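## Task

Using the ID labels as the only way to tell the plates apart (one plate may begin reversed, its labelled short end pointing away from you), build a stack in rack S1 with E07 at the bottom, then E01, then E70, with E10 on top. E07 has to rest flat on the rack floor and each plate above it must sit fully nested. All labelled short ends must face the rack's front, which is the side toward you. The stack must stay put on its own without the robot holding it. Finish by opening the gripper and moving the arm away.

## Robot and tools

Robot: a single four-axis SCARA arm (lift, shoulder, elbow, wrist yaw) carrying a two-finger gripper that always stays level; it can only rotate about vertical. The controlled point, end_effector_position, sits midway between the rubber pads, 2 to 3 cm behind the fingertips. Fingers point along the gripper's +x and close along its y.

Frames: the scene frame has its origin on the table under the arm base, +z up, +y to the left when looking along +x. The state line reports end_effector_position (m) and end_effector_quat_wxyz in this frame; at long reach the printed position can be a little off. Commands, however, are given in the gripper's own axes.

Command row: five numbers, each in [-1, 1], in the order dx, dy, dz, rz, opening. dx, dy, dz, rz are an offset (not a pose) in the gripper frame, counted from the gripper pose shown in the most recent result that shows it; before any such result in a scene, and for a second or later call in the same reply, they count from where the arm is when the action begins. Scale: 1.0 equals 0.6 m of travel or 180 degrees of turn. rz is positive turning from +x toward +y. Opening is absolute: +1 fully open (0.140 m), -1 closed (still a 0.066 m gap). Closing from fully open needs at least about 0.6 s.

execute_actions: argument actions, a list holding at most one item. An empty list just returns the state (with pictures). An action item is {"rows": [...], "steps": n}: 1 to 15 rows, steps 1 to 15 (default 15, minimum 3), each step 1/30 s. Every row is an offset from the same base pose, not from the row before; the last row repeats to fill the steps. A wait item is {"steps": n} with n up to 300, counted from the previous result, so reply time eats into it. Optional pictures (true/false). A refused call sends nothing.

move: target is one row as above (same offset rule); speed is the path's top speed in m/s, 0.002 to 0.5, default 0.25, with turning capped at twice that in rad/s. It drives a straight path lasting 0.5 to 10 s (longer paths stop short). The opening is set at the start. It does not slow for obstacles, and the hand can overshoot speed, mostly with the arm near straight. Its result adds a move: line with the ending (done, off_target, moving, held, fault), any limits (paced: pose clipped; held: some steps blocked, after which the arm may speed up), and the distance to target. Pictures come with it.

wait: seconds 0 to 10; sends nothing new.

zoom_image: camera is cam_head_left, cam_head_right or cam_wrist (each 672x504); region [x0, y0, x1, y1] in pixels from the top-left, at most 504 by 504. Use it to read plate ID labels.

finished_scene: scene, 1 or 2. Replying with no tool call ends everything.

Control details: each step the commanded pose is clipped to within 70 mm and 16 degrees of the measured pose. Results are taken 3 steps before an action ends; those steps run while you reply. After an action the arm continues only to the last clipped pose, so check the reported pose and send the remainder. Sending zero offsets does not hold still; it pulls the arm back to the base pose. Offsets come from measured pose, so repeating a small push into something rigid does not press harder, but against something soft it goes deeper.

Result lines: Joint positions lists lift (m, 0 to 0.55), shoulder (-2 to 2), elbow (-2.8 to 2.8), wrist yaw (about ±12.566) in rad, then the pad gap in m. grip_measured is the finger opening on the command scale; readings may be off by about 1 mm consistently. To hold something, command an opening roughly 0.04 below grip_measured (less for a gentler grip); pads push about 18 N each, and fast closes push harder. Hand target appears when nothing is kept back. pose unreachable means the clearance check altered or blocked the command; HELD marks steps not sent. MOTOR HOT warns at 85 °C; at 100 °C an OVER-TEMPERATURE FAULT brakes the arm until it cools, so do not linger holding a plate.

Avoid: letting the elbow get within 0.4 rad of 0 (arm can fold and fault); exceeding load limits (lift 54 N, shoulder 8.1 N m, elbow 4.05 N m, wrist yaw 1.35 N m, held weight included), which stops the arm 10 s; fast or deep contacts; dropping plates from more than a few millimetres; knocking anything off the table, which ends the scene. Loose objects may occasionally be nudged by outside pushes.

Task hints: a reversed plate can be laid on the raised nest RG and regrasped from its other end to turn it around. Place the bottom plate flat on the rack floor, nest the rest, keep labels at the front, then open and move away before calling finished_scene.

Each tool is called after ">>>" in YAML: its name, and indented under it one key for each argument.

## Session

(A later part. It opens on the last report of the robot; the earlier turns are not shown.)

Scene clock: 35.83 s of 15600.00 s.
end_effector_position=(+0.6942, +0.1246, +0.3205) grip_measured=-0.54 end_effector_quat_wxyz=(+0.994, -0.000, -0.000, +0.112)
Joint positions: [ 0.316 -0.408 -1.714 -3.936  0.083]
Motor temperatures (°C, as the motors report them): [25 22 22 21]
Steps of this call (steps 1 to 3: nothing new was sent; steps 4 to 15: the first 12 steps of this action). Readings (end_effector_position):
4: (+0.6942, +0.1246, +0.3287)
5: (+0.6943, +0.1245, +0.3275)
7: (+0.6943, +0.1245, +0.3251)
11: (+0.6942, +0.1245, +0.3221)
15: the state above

>>> move:
  target: [0,-0.0002,-0.3617,0,-0.59]
  speed: 0.22

>>> execute_actions:
  actions:
    - {"rows":[[0,0,-0.001,0,-0.59],[0,0,-0.002,0,-0.59],[0,0,-0.003,0,-0.59],[0,0,-0.004,0,-0.59],[0,0,-0.0047,0,-0.59],[0,0,-0.0054,0,-0.59],[0,0,-0.006,0,-0.59],[0,0,-0.0066,0,-0.59],[0,0,-0.0072,0,-0.59],[0,0,-0.0078,0,-0.59]],"steps":15}

Scene clock: 37.43 s of 15600.00 s.
end_effector_position=(+0.6942, +0.1246, +0.1034) grip_measured=-0.54 end_effector_quat_wxyz=(+0.994, -0.000, -0.000, +0.112)
Joint positions: [ 0.098 -0.408 -1.714 -3.936  0.083]
Motor temperatures (°C, as the motors report them): [25 22 22 21]
Hand target: +0.694, +0.124, +0.104; +0.994, -0.000, -0.000, +0.112
Off your previous action's commanded pose: 0.000 m, 0 deg at its last step (step 3 of this call).
Off the commanded pose: 0.000 m, 0 deg.
Kept back: nothing.
move: done

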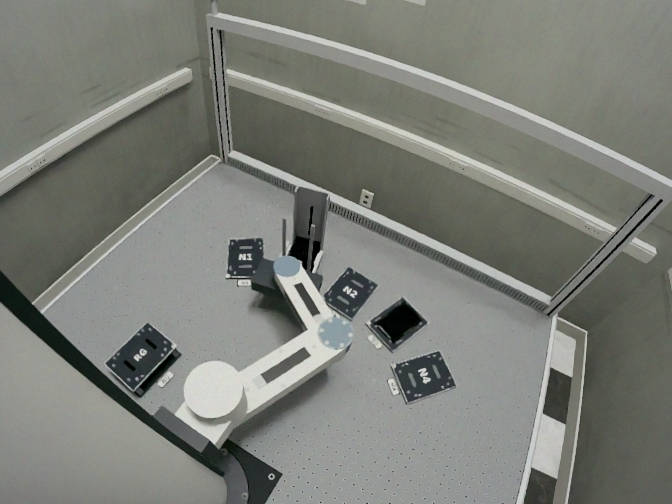

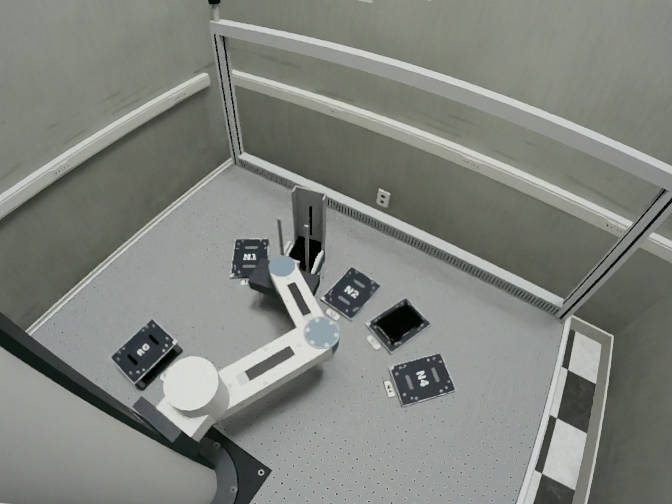

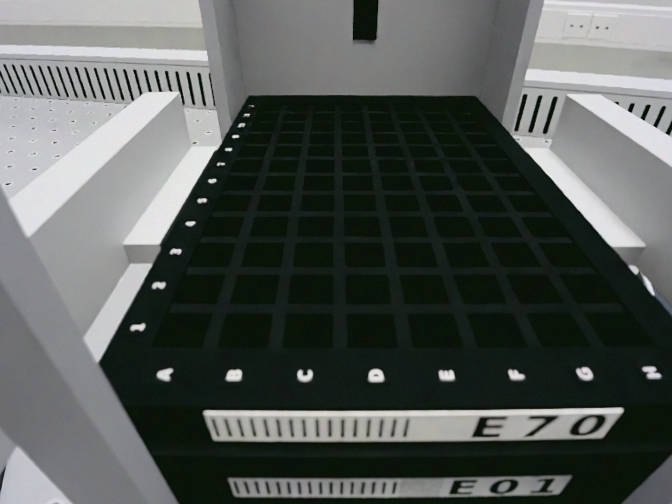

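Scene clock: 37.83 s of 15600.00 s.
end_effector_position=(+0.6942, +0.1246, +0.0991) grip_measured=-0.54 end_effector_quat_wxyz=(+0.994, -0.000, -0.000, +0.112)
Joint positions: [ 0.094 -0.408 -1.714 -3.936  0.083]
Motor temperatures (°C, as the motors report them): [25 22 22 21]
Steps of this call (steps 1 to 12: the first 12 steps of this action). Readings (end_effector_position):
1: (+0.6942, +0.1246, +0.1033)
2: (+0.6942, +0.1246, +0.1026)
4: (+0.6942, +0.1246, +0.1014)
8: (+0.6942, +0.1246, +0.0997)
12: the state above

>>> execute_actions:
  actions:
    - {"rows":[[0,0,0.001,0,0.3]],"steps":8}

>>> move:
  target: [-0.2,0,0,0,0.3]
  speed: 0.35

>>> move:
  target: [-0.0902,-0.4593,-0.0533,-0.205,0.3]
  speed: 0.45

Scene clock: 38.10 s of 15600.00 s.
end_effector_position=(+0.6942, +0.1246, +0.0997) grip_measured=-0.03 end_effector_quat_wxyz=(+0.994, -0.000, -0.000, +0.112)
Joint positions: [ 0.095 -0.408 -1.714 -3.936  0.102]
Motor temperatures (°C, as the motors report them): [25 22 22 21]
Off your previous action's commanded pose: 0.000 m, 0 deg at its last step (step 3 of this call).
Steps of this call (steps 1 to 3: the last 3 steps of your previous action; steps 4 to 8: the first 5 steps of this action). Readings (end_effector_position):
4: (+0.6942, +0.1246, +0.0992)
5: (+0.6942, +0.1246, +0.0998)
7: (+0.6942, +0.1246, +0.0997)
8: the state above

Scene clock: 39.20 s of 15600.00 s.
end_effector_position=(+0.5772, +0.0978, +0.0997) grip_measured=+0.30 end_effector_quat_wxyz=(+0.994, -0.000, -0.000, +0.112)
Joint positions: [ 0.095 -0.651 -1.1   -4.307  0.114]
Motor temperatures (°C, as the motors report them): [25 22 22 21]
Hand target: +0.577, +0.098, +0.100; +0.994, -0.000, -0.000, +0.112
Off your previous action's commanded pose: 0.000 m, 0 deg at its last step (step 3 of this call).
Off the commanded pose: 0.000 m, 0 deg.
Kept back: nothing.
move: done

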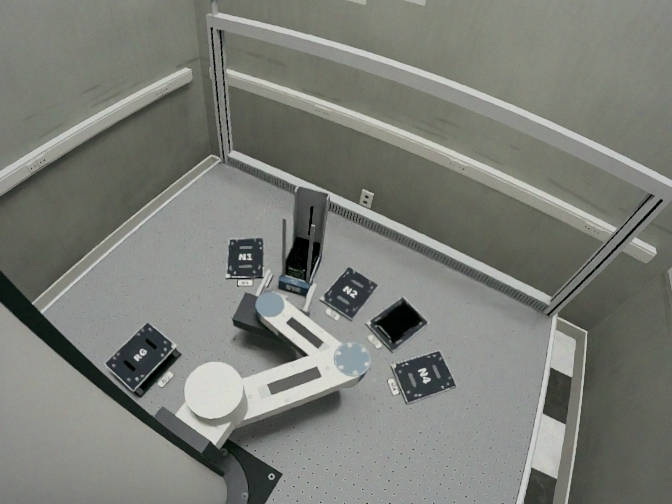

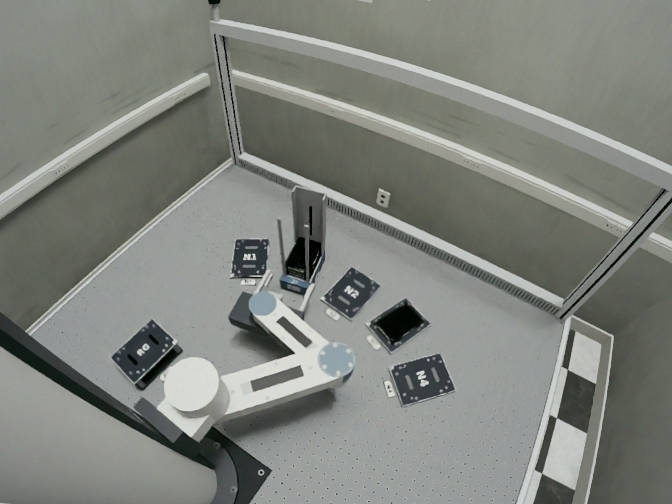

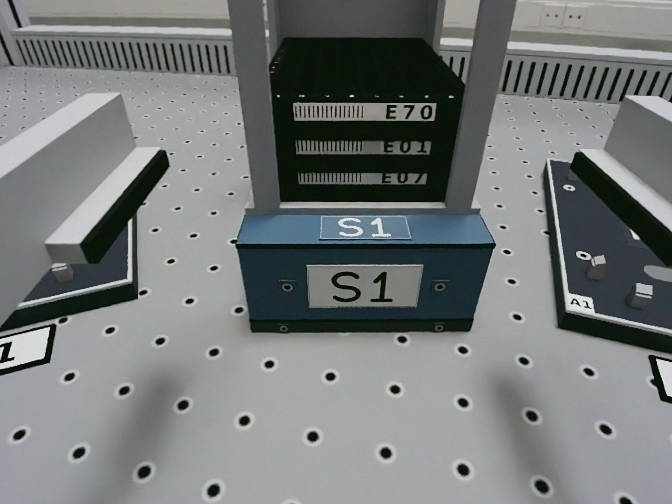

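Scene clock: 40.33 s of 15600.00 s.
end_effector_position=(+0.5860, -0.1832, +0.0677) grip_measured=+0.30 end_effector_quat_wxyz=(+0.978, -0.000, -0.000, -0.208)
Joint positions: [ 0.063 -1.251 -1.27  -4.182  0.114]
Motor temperatures (°C, as the motors report them): [25 22 22 21]
Hand target: +0.586, -0.183, +0.068; +0.978, -0.000, -0.000, -0.208
Off the commanded pose: 0.000 m, 0 deg.
Kept back: nothing.
move: done

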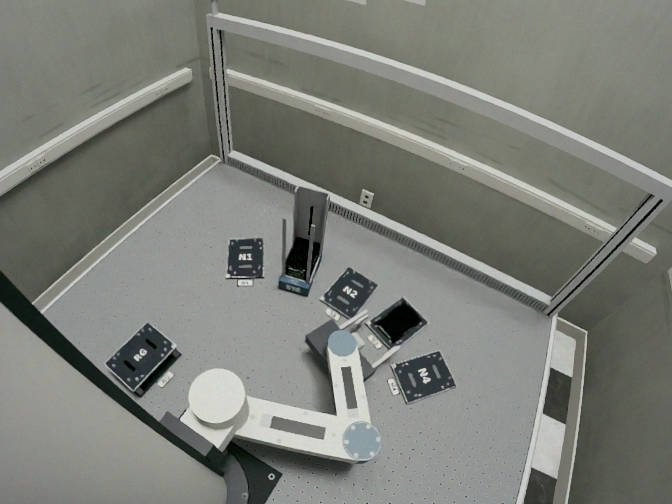

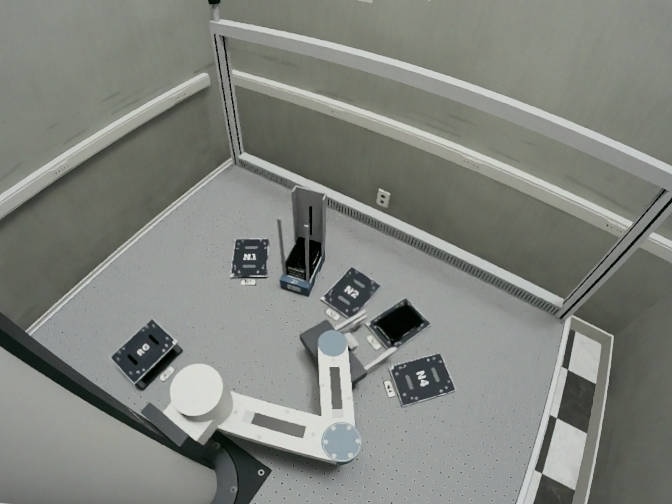

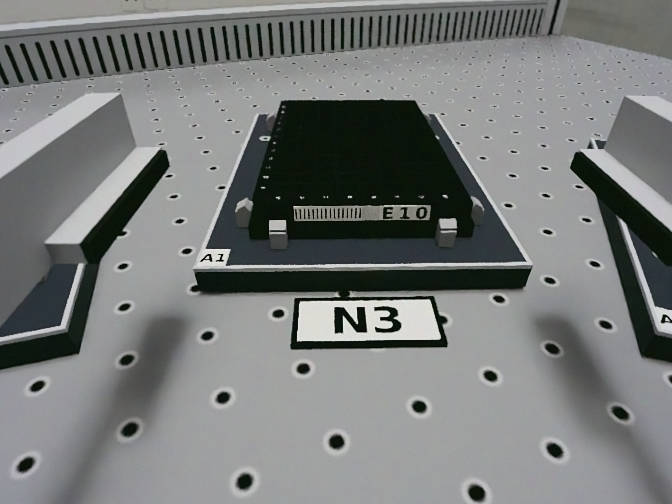

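>>> move:
  target: [0.1722,0.0025,-0.0548,0.0058,0.1]
  speed: 0.15

Scene clock: 41.60 s of 15600.00 s.
end_effector_position=(+0.6810, -0.2239, +0.0348) grip_measured=+0.10 end_effector_quat_wxyz=(+0.980, -0.000, -0.000, -0.200)
Joint positions: [ 0.03  -1.017 -1.833 -3.835  0.107]
Motor temperatures (°C, as the motors report them): [25 22 22 21]
Hand target: +0.681, -0.224, +0.035; +0.980, -0.000, -0.000, -0.199
Off the commanded pose: 0.000 m, 0 deg.
Kept back: nothing.
move: done

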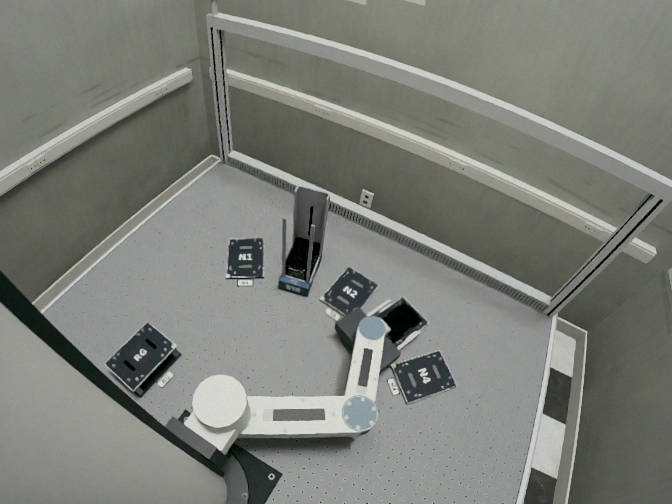

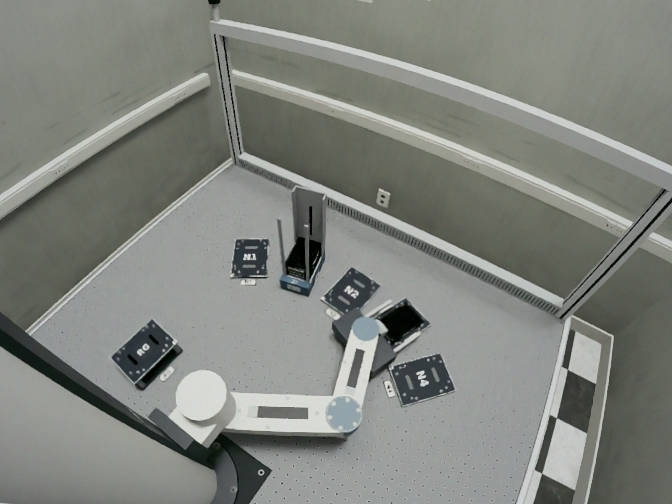

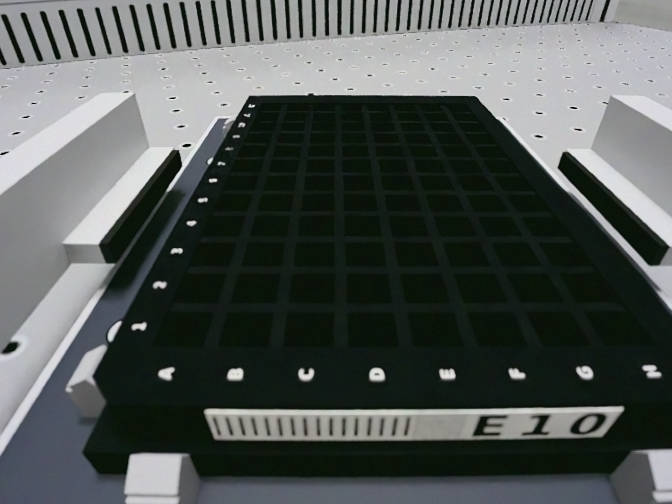

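>>> execute_actions:
  actions:
    - {"rows":[[0,0,0,0,-0.3],[0,0,0,0,-0.3],[0,0,0,0,-0.3],[0,0,0,0,-0.3],[0,0,0,0,-0.45],[0,0,0,0,-0.45],[0,0,0,0,-0.45],[0,0,0,0,-0.59]],"steps":14}

>>> move:
  target: [0,0,0.4903,0,-0.59]
  speed: 0.35

>>> move:
  target: [-0.2072,0.5427,0,0.1996,-0.59]
  speed: 0.4

Scene clock: 42.07 s of 15600.00 s.
end_effector_position=(+0.6810, -0.2239, +0.0348) grip_measured=-0.54 end_effector_quat_wxyz=(+0.980, -0.000, -0.000, -0.200)
Joint positions: [ 0.03  -1.017 -1.833 -3.835  0.083]
Motor temperatures (°C, as the motors report them): [25 22 22 21]
Steps of this call (steps 1 to 3: nothing new was sent; steps 4 to 14: the first 11 steps of this action). Readings (end_effector_position):
4: (+0.6810, -0.2239, +0.0348)
5: (+0.6810, -0.2239, +0.0348)
7: (+0.6810, -0.2239, +0.0348)
11: (+0.6810, -0.2239, +0.0348)
14: the state above

Scene clock: 43.63 s of 15600.00 s.
end_effector_position=(+0.6810, -0.2239, +0.3290) grip_measured=-0.54 end_effector_quat_wxyz=(+0.980, -0.000, -0.000, -0.200)
Joint positions: [ 0.324 -1.017 -1.833 -3.835  0.083]
Motor temperatures (°C, as the motors report them): [25 22 22 21]
Hand target: +0.681, -0.224, +0.329; +0.980, -0.000, -0.000, -0.200
Off your previous action's commanded pose: 0.000 m, 0 deg at its last step (step 3 of this call).
Off the commanded pose: 0.000 m, 0 deg.
Kept back: nothing.
move: done

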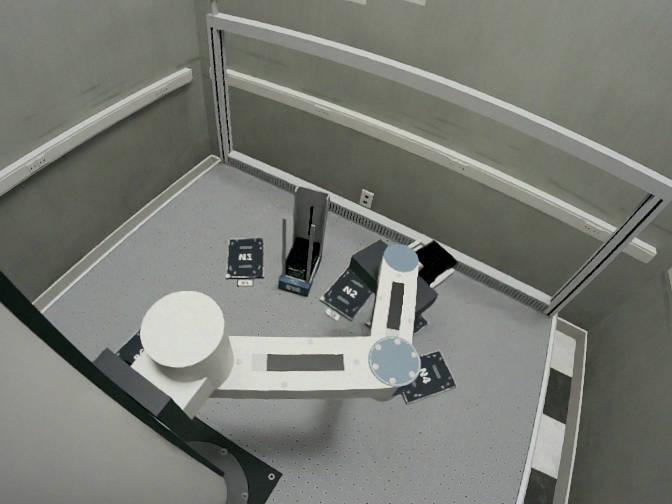

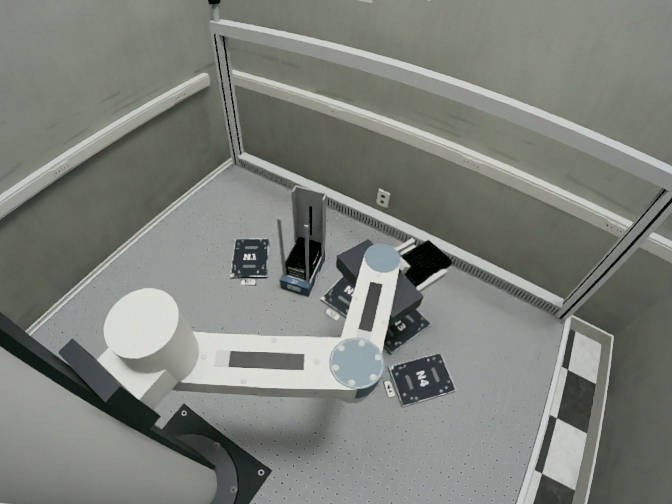

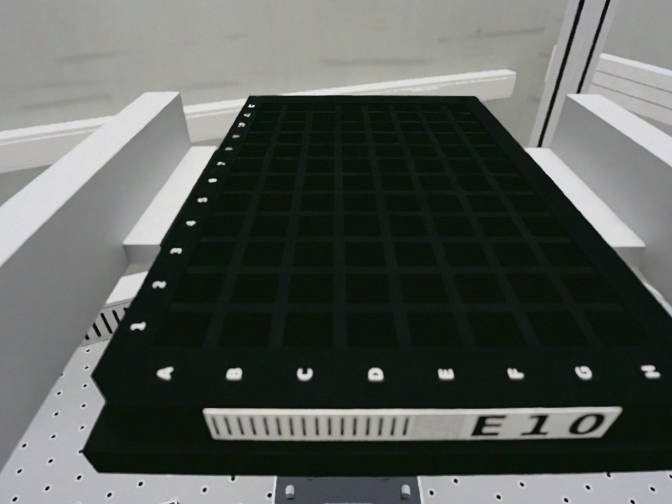

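Scene clock: 44.97 s of 15600.00 s.
end_effector_position=(+0.6938, +0.1246, +0.3290) grip_measured=-0.54 end_effector_quat_wxyz=(+0.994, -0.000, -0.000, +0.112)
Joint positions: [ 0.324 -0.409 -1.712 -3.937  0.083]
Motor temperatures (°C, as the motors report them): [25 22 22 21]
Hand target: +0.694, +0.124, +0.329; +0.994, -0.000, -0.000, +0.112
Off the commanded pose: 0.000 m, 0 deg.
Kept back: nothing.
move: done

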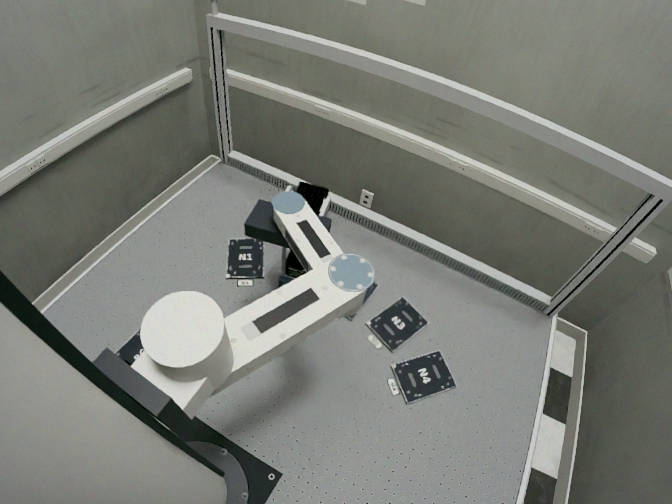

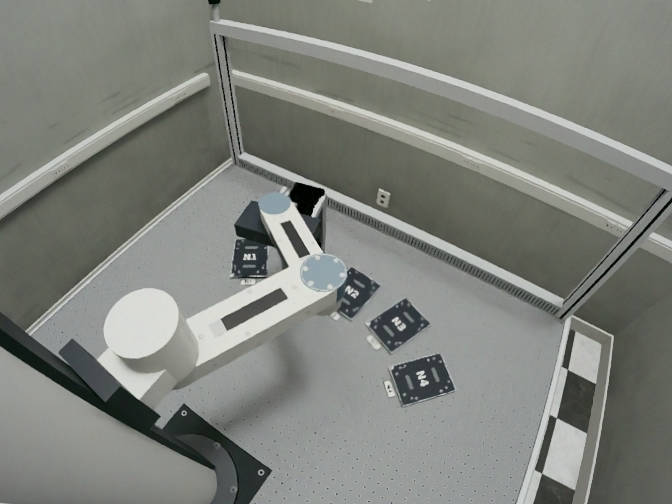

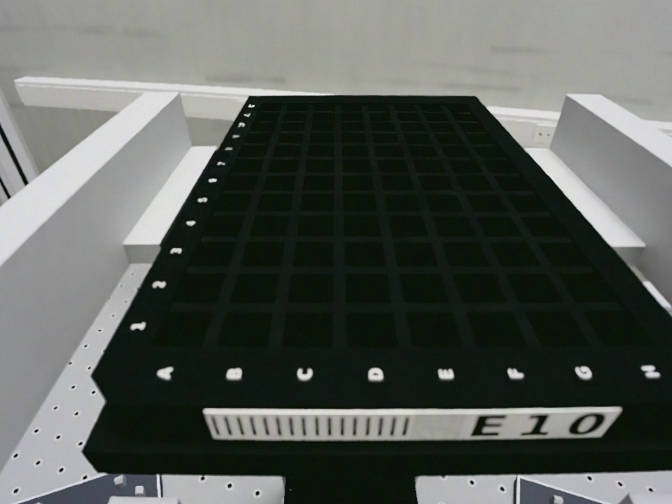

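>>> execute_actions:
  actions:
    - {"rows":[[0.0003,-0.0003,-0.002,0,-0.59],[0.0003,-0.0003,-0.004,0,-0.59],[0.0003,-0.0003,-0.006,0,-0.59],[0.0003,-0.0003,-0.0075,0,-0.59],[0.0003,-0.0003,-0.009,0,-0.59],[0.0003,-0.0003,-0.01,0,-0.59],[0.0003,-0.0003,-0.011,0,-0.59],[0.0003,-0.0003,-0.012,0,-0.59],[0.0003,-0.0003,-0.013,0,-0.59],[0.0003,-0.0003,-0.014,0,-0.59]],"steps":15}

Scene clock: 45.47 s of 15600.00 s.
end_effector_position=(+0.6940, +0.1244, +0.3205) grip_measured=-0.54 end_effector_quat_wxyz=(+0.994, -0.000, -0.000, +0.112)
Joint positions: [ 0.316 -0.409 -1.713 -3.937  0.083]
Motor temperatures (°C, as the motors report them): [25 22 22 21]
Steps of this call (steps 1 to 3: nothing new was sent; steps 4 to 15: the first 12 steps of this action). Readings (end_effector_position):
4: (+0.6938, +0.1245, +0.3287)
5: (+0.6940, +0.1244, +0.3275)
7: (+0.6940, +0.1244, +0.3251)
11: (+0.6940, +0.1244, +0.3221)
15: the state above

>>> move:
  target: [0,0,-0.34,0,-0.59]
  speed: 0.22

>>> execute_actions:
  actions:
    - {"rows":[[0,0,-0.001,0,-0.59],[0,0,-0.002,0,-0.59],[0,0,-0.003,0,-0.59],[0,0,-0.004,0,-0.59],[0,0,-0.0047,0,-0.59],[0,0,-0.0054,0,-0.59],[0,0,-0.006,0,-0.59],[0,0,-0.0066,0,-0.59],[0,0,-0.0072,0,-0.59],[0,0,-0.0078,0,-0.59]],"steps":15}

Scene clock: 47.00 s of 15600.00 s.
end_effector_position=(+0.6940, +0.1244, +0.1165) grip_measured=-0.54 end_effector_quat_wxyz=(+0.994, -0.000, -0.000, +0.112)
Joint positions: [ 0.111 -0.409 -1.713 -3.937  0.083]
Motor temperatures (°C, as the motors report them): [25 22 22 21]
Hand target: +0.694, +0.124, +0.117; +0.994, -0.000, -0.000, +0.112
Off your previous action's commanded pose: 0.000 m, 0 deg at its last step (step 3 of this call).
Off the commanded pose: 0.000 m, 0 deg.
Kept back: nothing.
move: done

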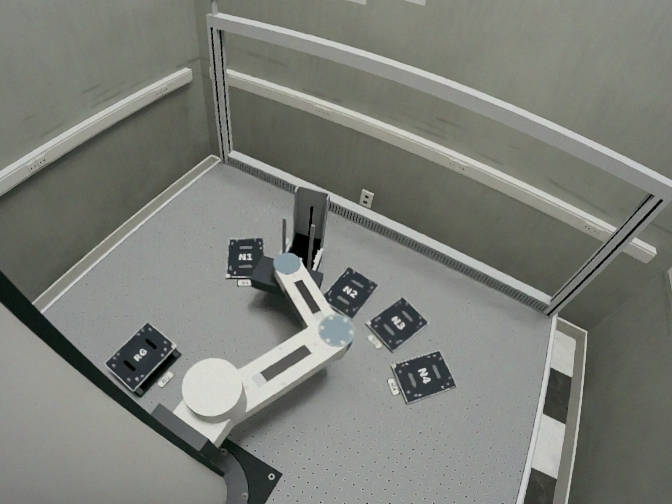

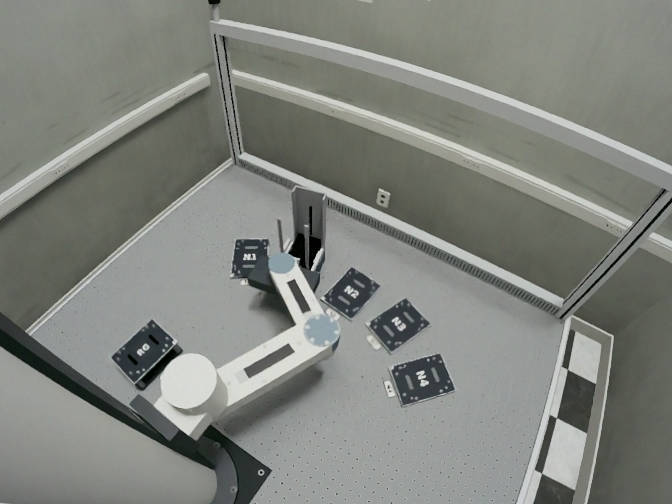

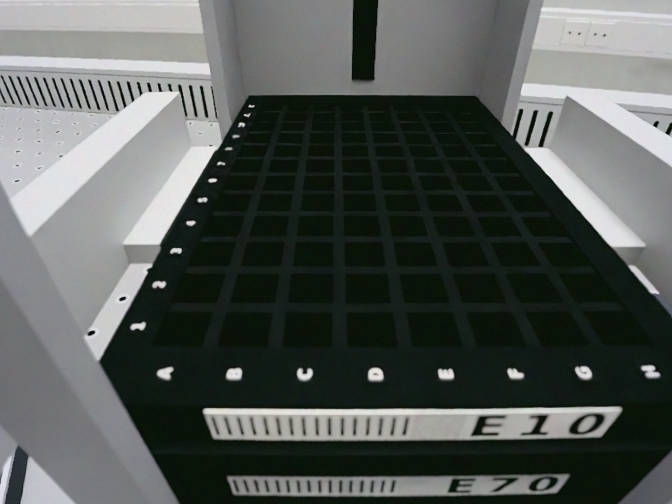

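Scene clock: 47.40 s of 15600.00 s.
end_effector_position=(+0.6940, +0.1244, +0.1121) grip_measured=-0.54 end_effector_quat_wxyz=(+0.994, -0.000, -0.000, +0.112)
Joint positions: [ 0.107 -0.409 -1.713 -3.937  0.083]
Motor temperatures (°C, as the motors report them): [25 22 22 21]
Steps of this call (steps 1 to 12: the first 12 steps of this action). Readings (end_effector_position):
1: (+0.6940, +0.1244, +0.1163)
2: (+0.6940, +0.1244, +0.1156)
4: (+0.6940, +0.1244, +0.1144)
8: (+0.6940, +0.1244, +0.1127)
12: the state above

>>> execute_actions:
  actions:
    - {"rows":[[0,0,0.001,0,0.3]],"steps":8}

>>> move:
  target: [-0.28,0,0,0,0.3]
  speed: 0.35

Scene clock: 47.67 s of 15600.00 s.
end_effector_position=(+0.6940, +0.1244, +0.1127) grip_measured=-0.03 end_effector_quat_wxyz=(+0.994, -0.000, -0.000, +0.112)
Joint positions: [ 0.108 -0.409 -1.713 -3.937  0.102]
Motor temperatures (°C, as the motors report them): [25 22 22 21]
Off your previous action's commanded pose: 0.000 m, 0 deg at its last step (step 3 of this call).
Steps of this call (steps 1 to 3: the last 3 steps of your previous action; steps 4 to 8: the first 5 steps of this action). Readings (end_effector_position):
4: (+0.6940, +0.1244, +0.1122)
5: (+0.6940, +0.1244, +0.1128)
7: (+0.6940, +0.1244, +0.1127)
8: the state above

Scene clock: 48.90 s of 15600.00 s.
end_effector_position=(+0.5302, +0.0869, +0.1127) grip_measured=+0.30 end_effector_quat_wxyz=(+0.994, -0.000, -0.000, +0.113)
Joint positions: [ 0.108 -0.718 -0.886 -4.454  0.114]
Motor temperatures (°C, as the motors report them): [25 22 22 21]
Hand target: +0.530, +0.087, +0.113; +0.994, -0.000, -0.000, +0.112
Off your previous action's commanded pose: 0.000 m, 0 deg at its last step (step 3 of this call).
Off the commanded pose: 0.000 m, 0 deg.
Kept back: nothing.
move: done

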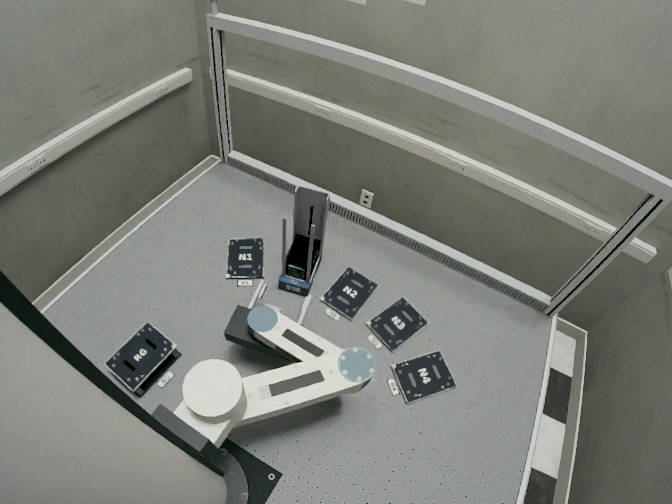

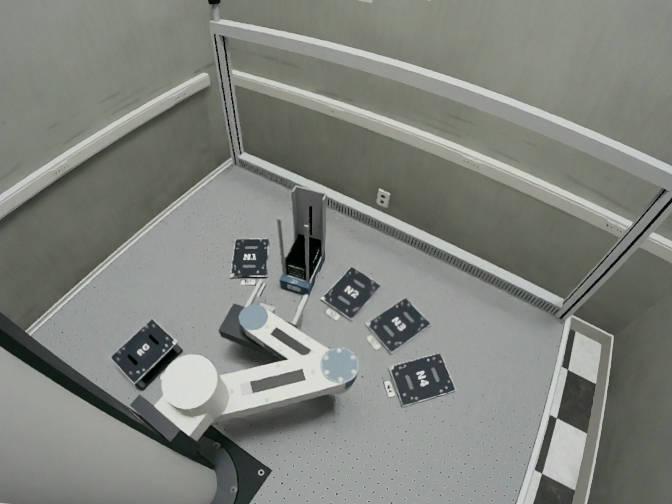

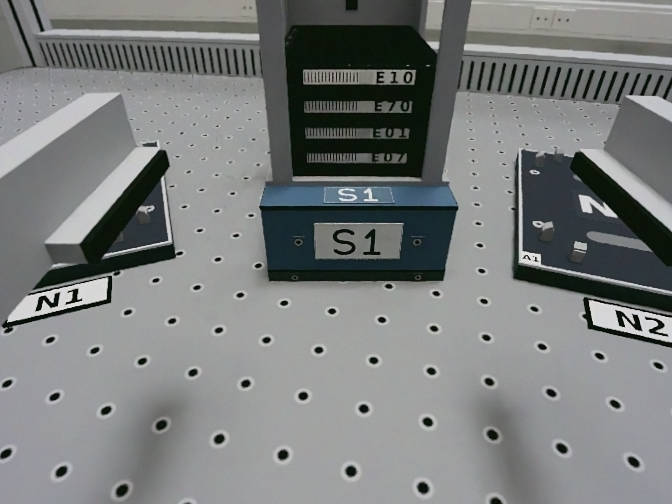

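>>> finished_scene:
  scene: 2

The scene is finished: the task was done.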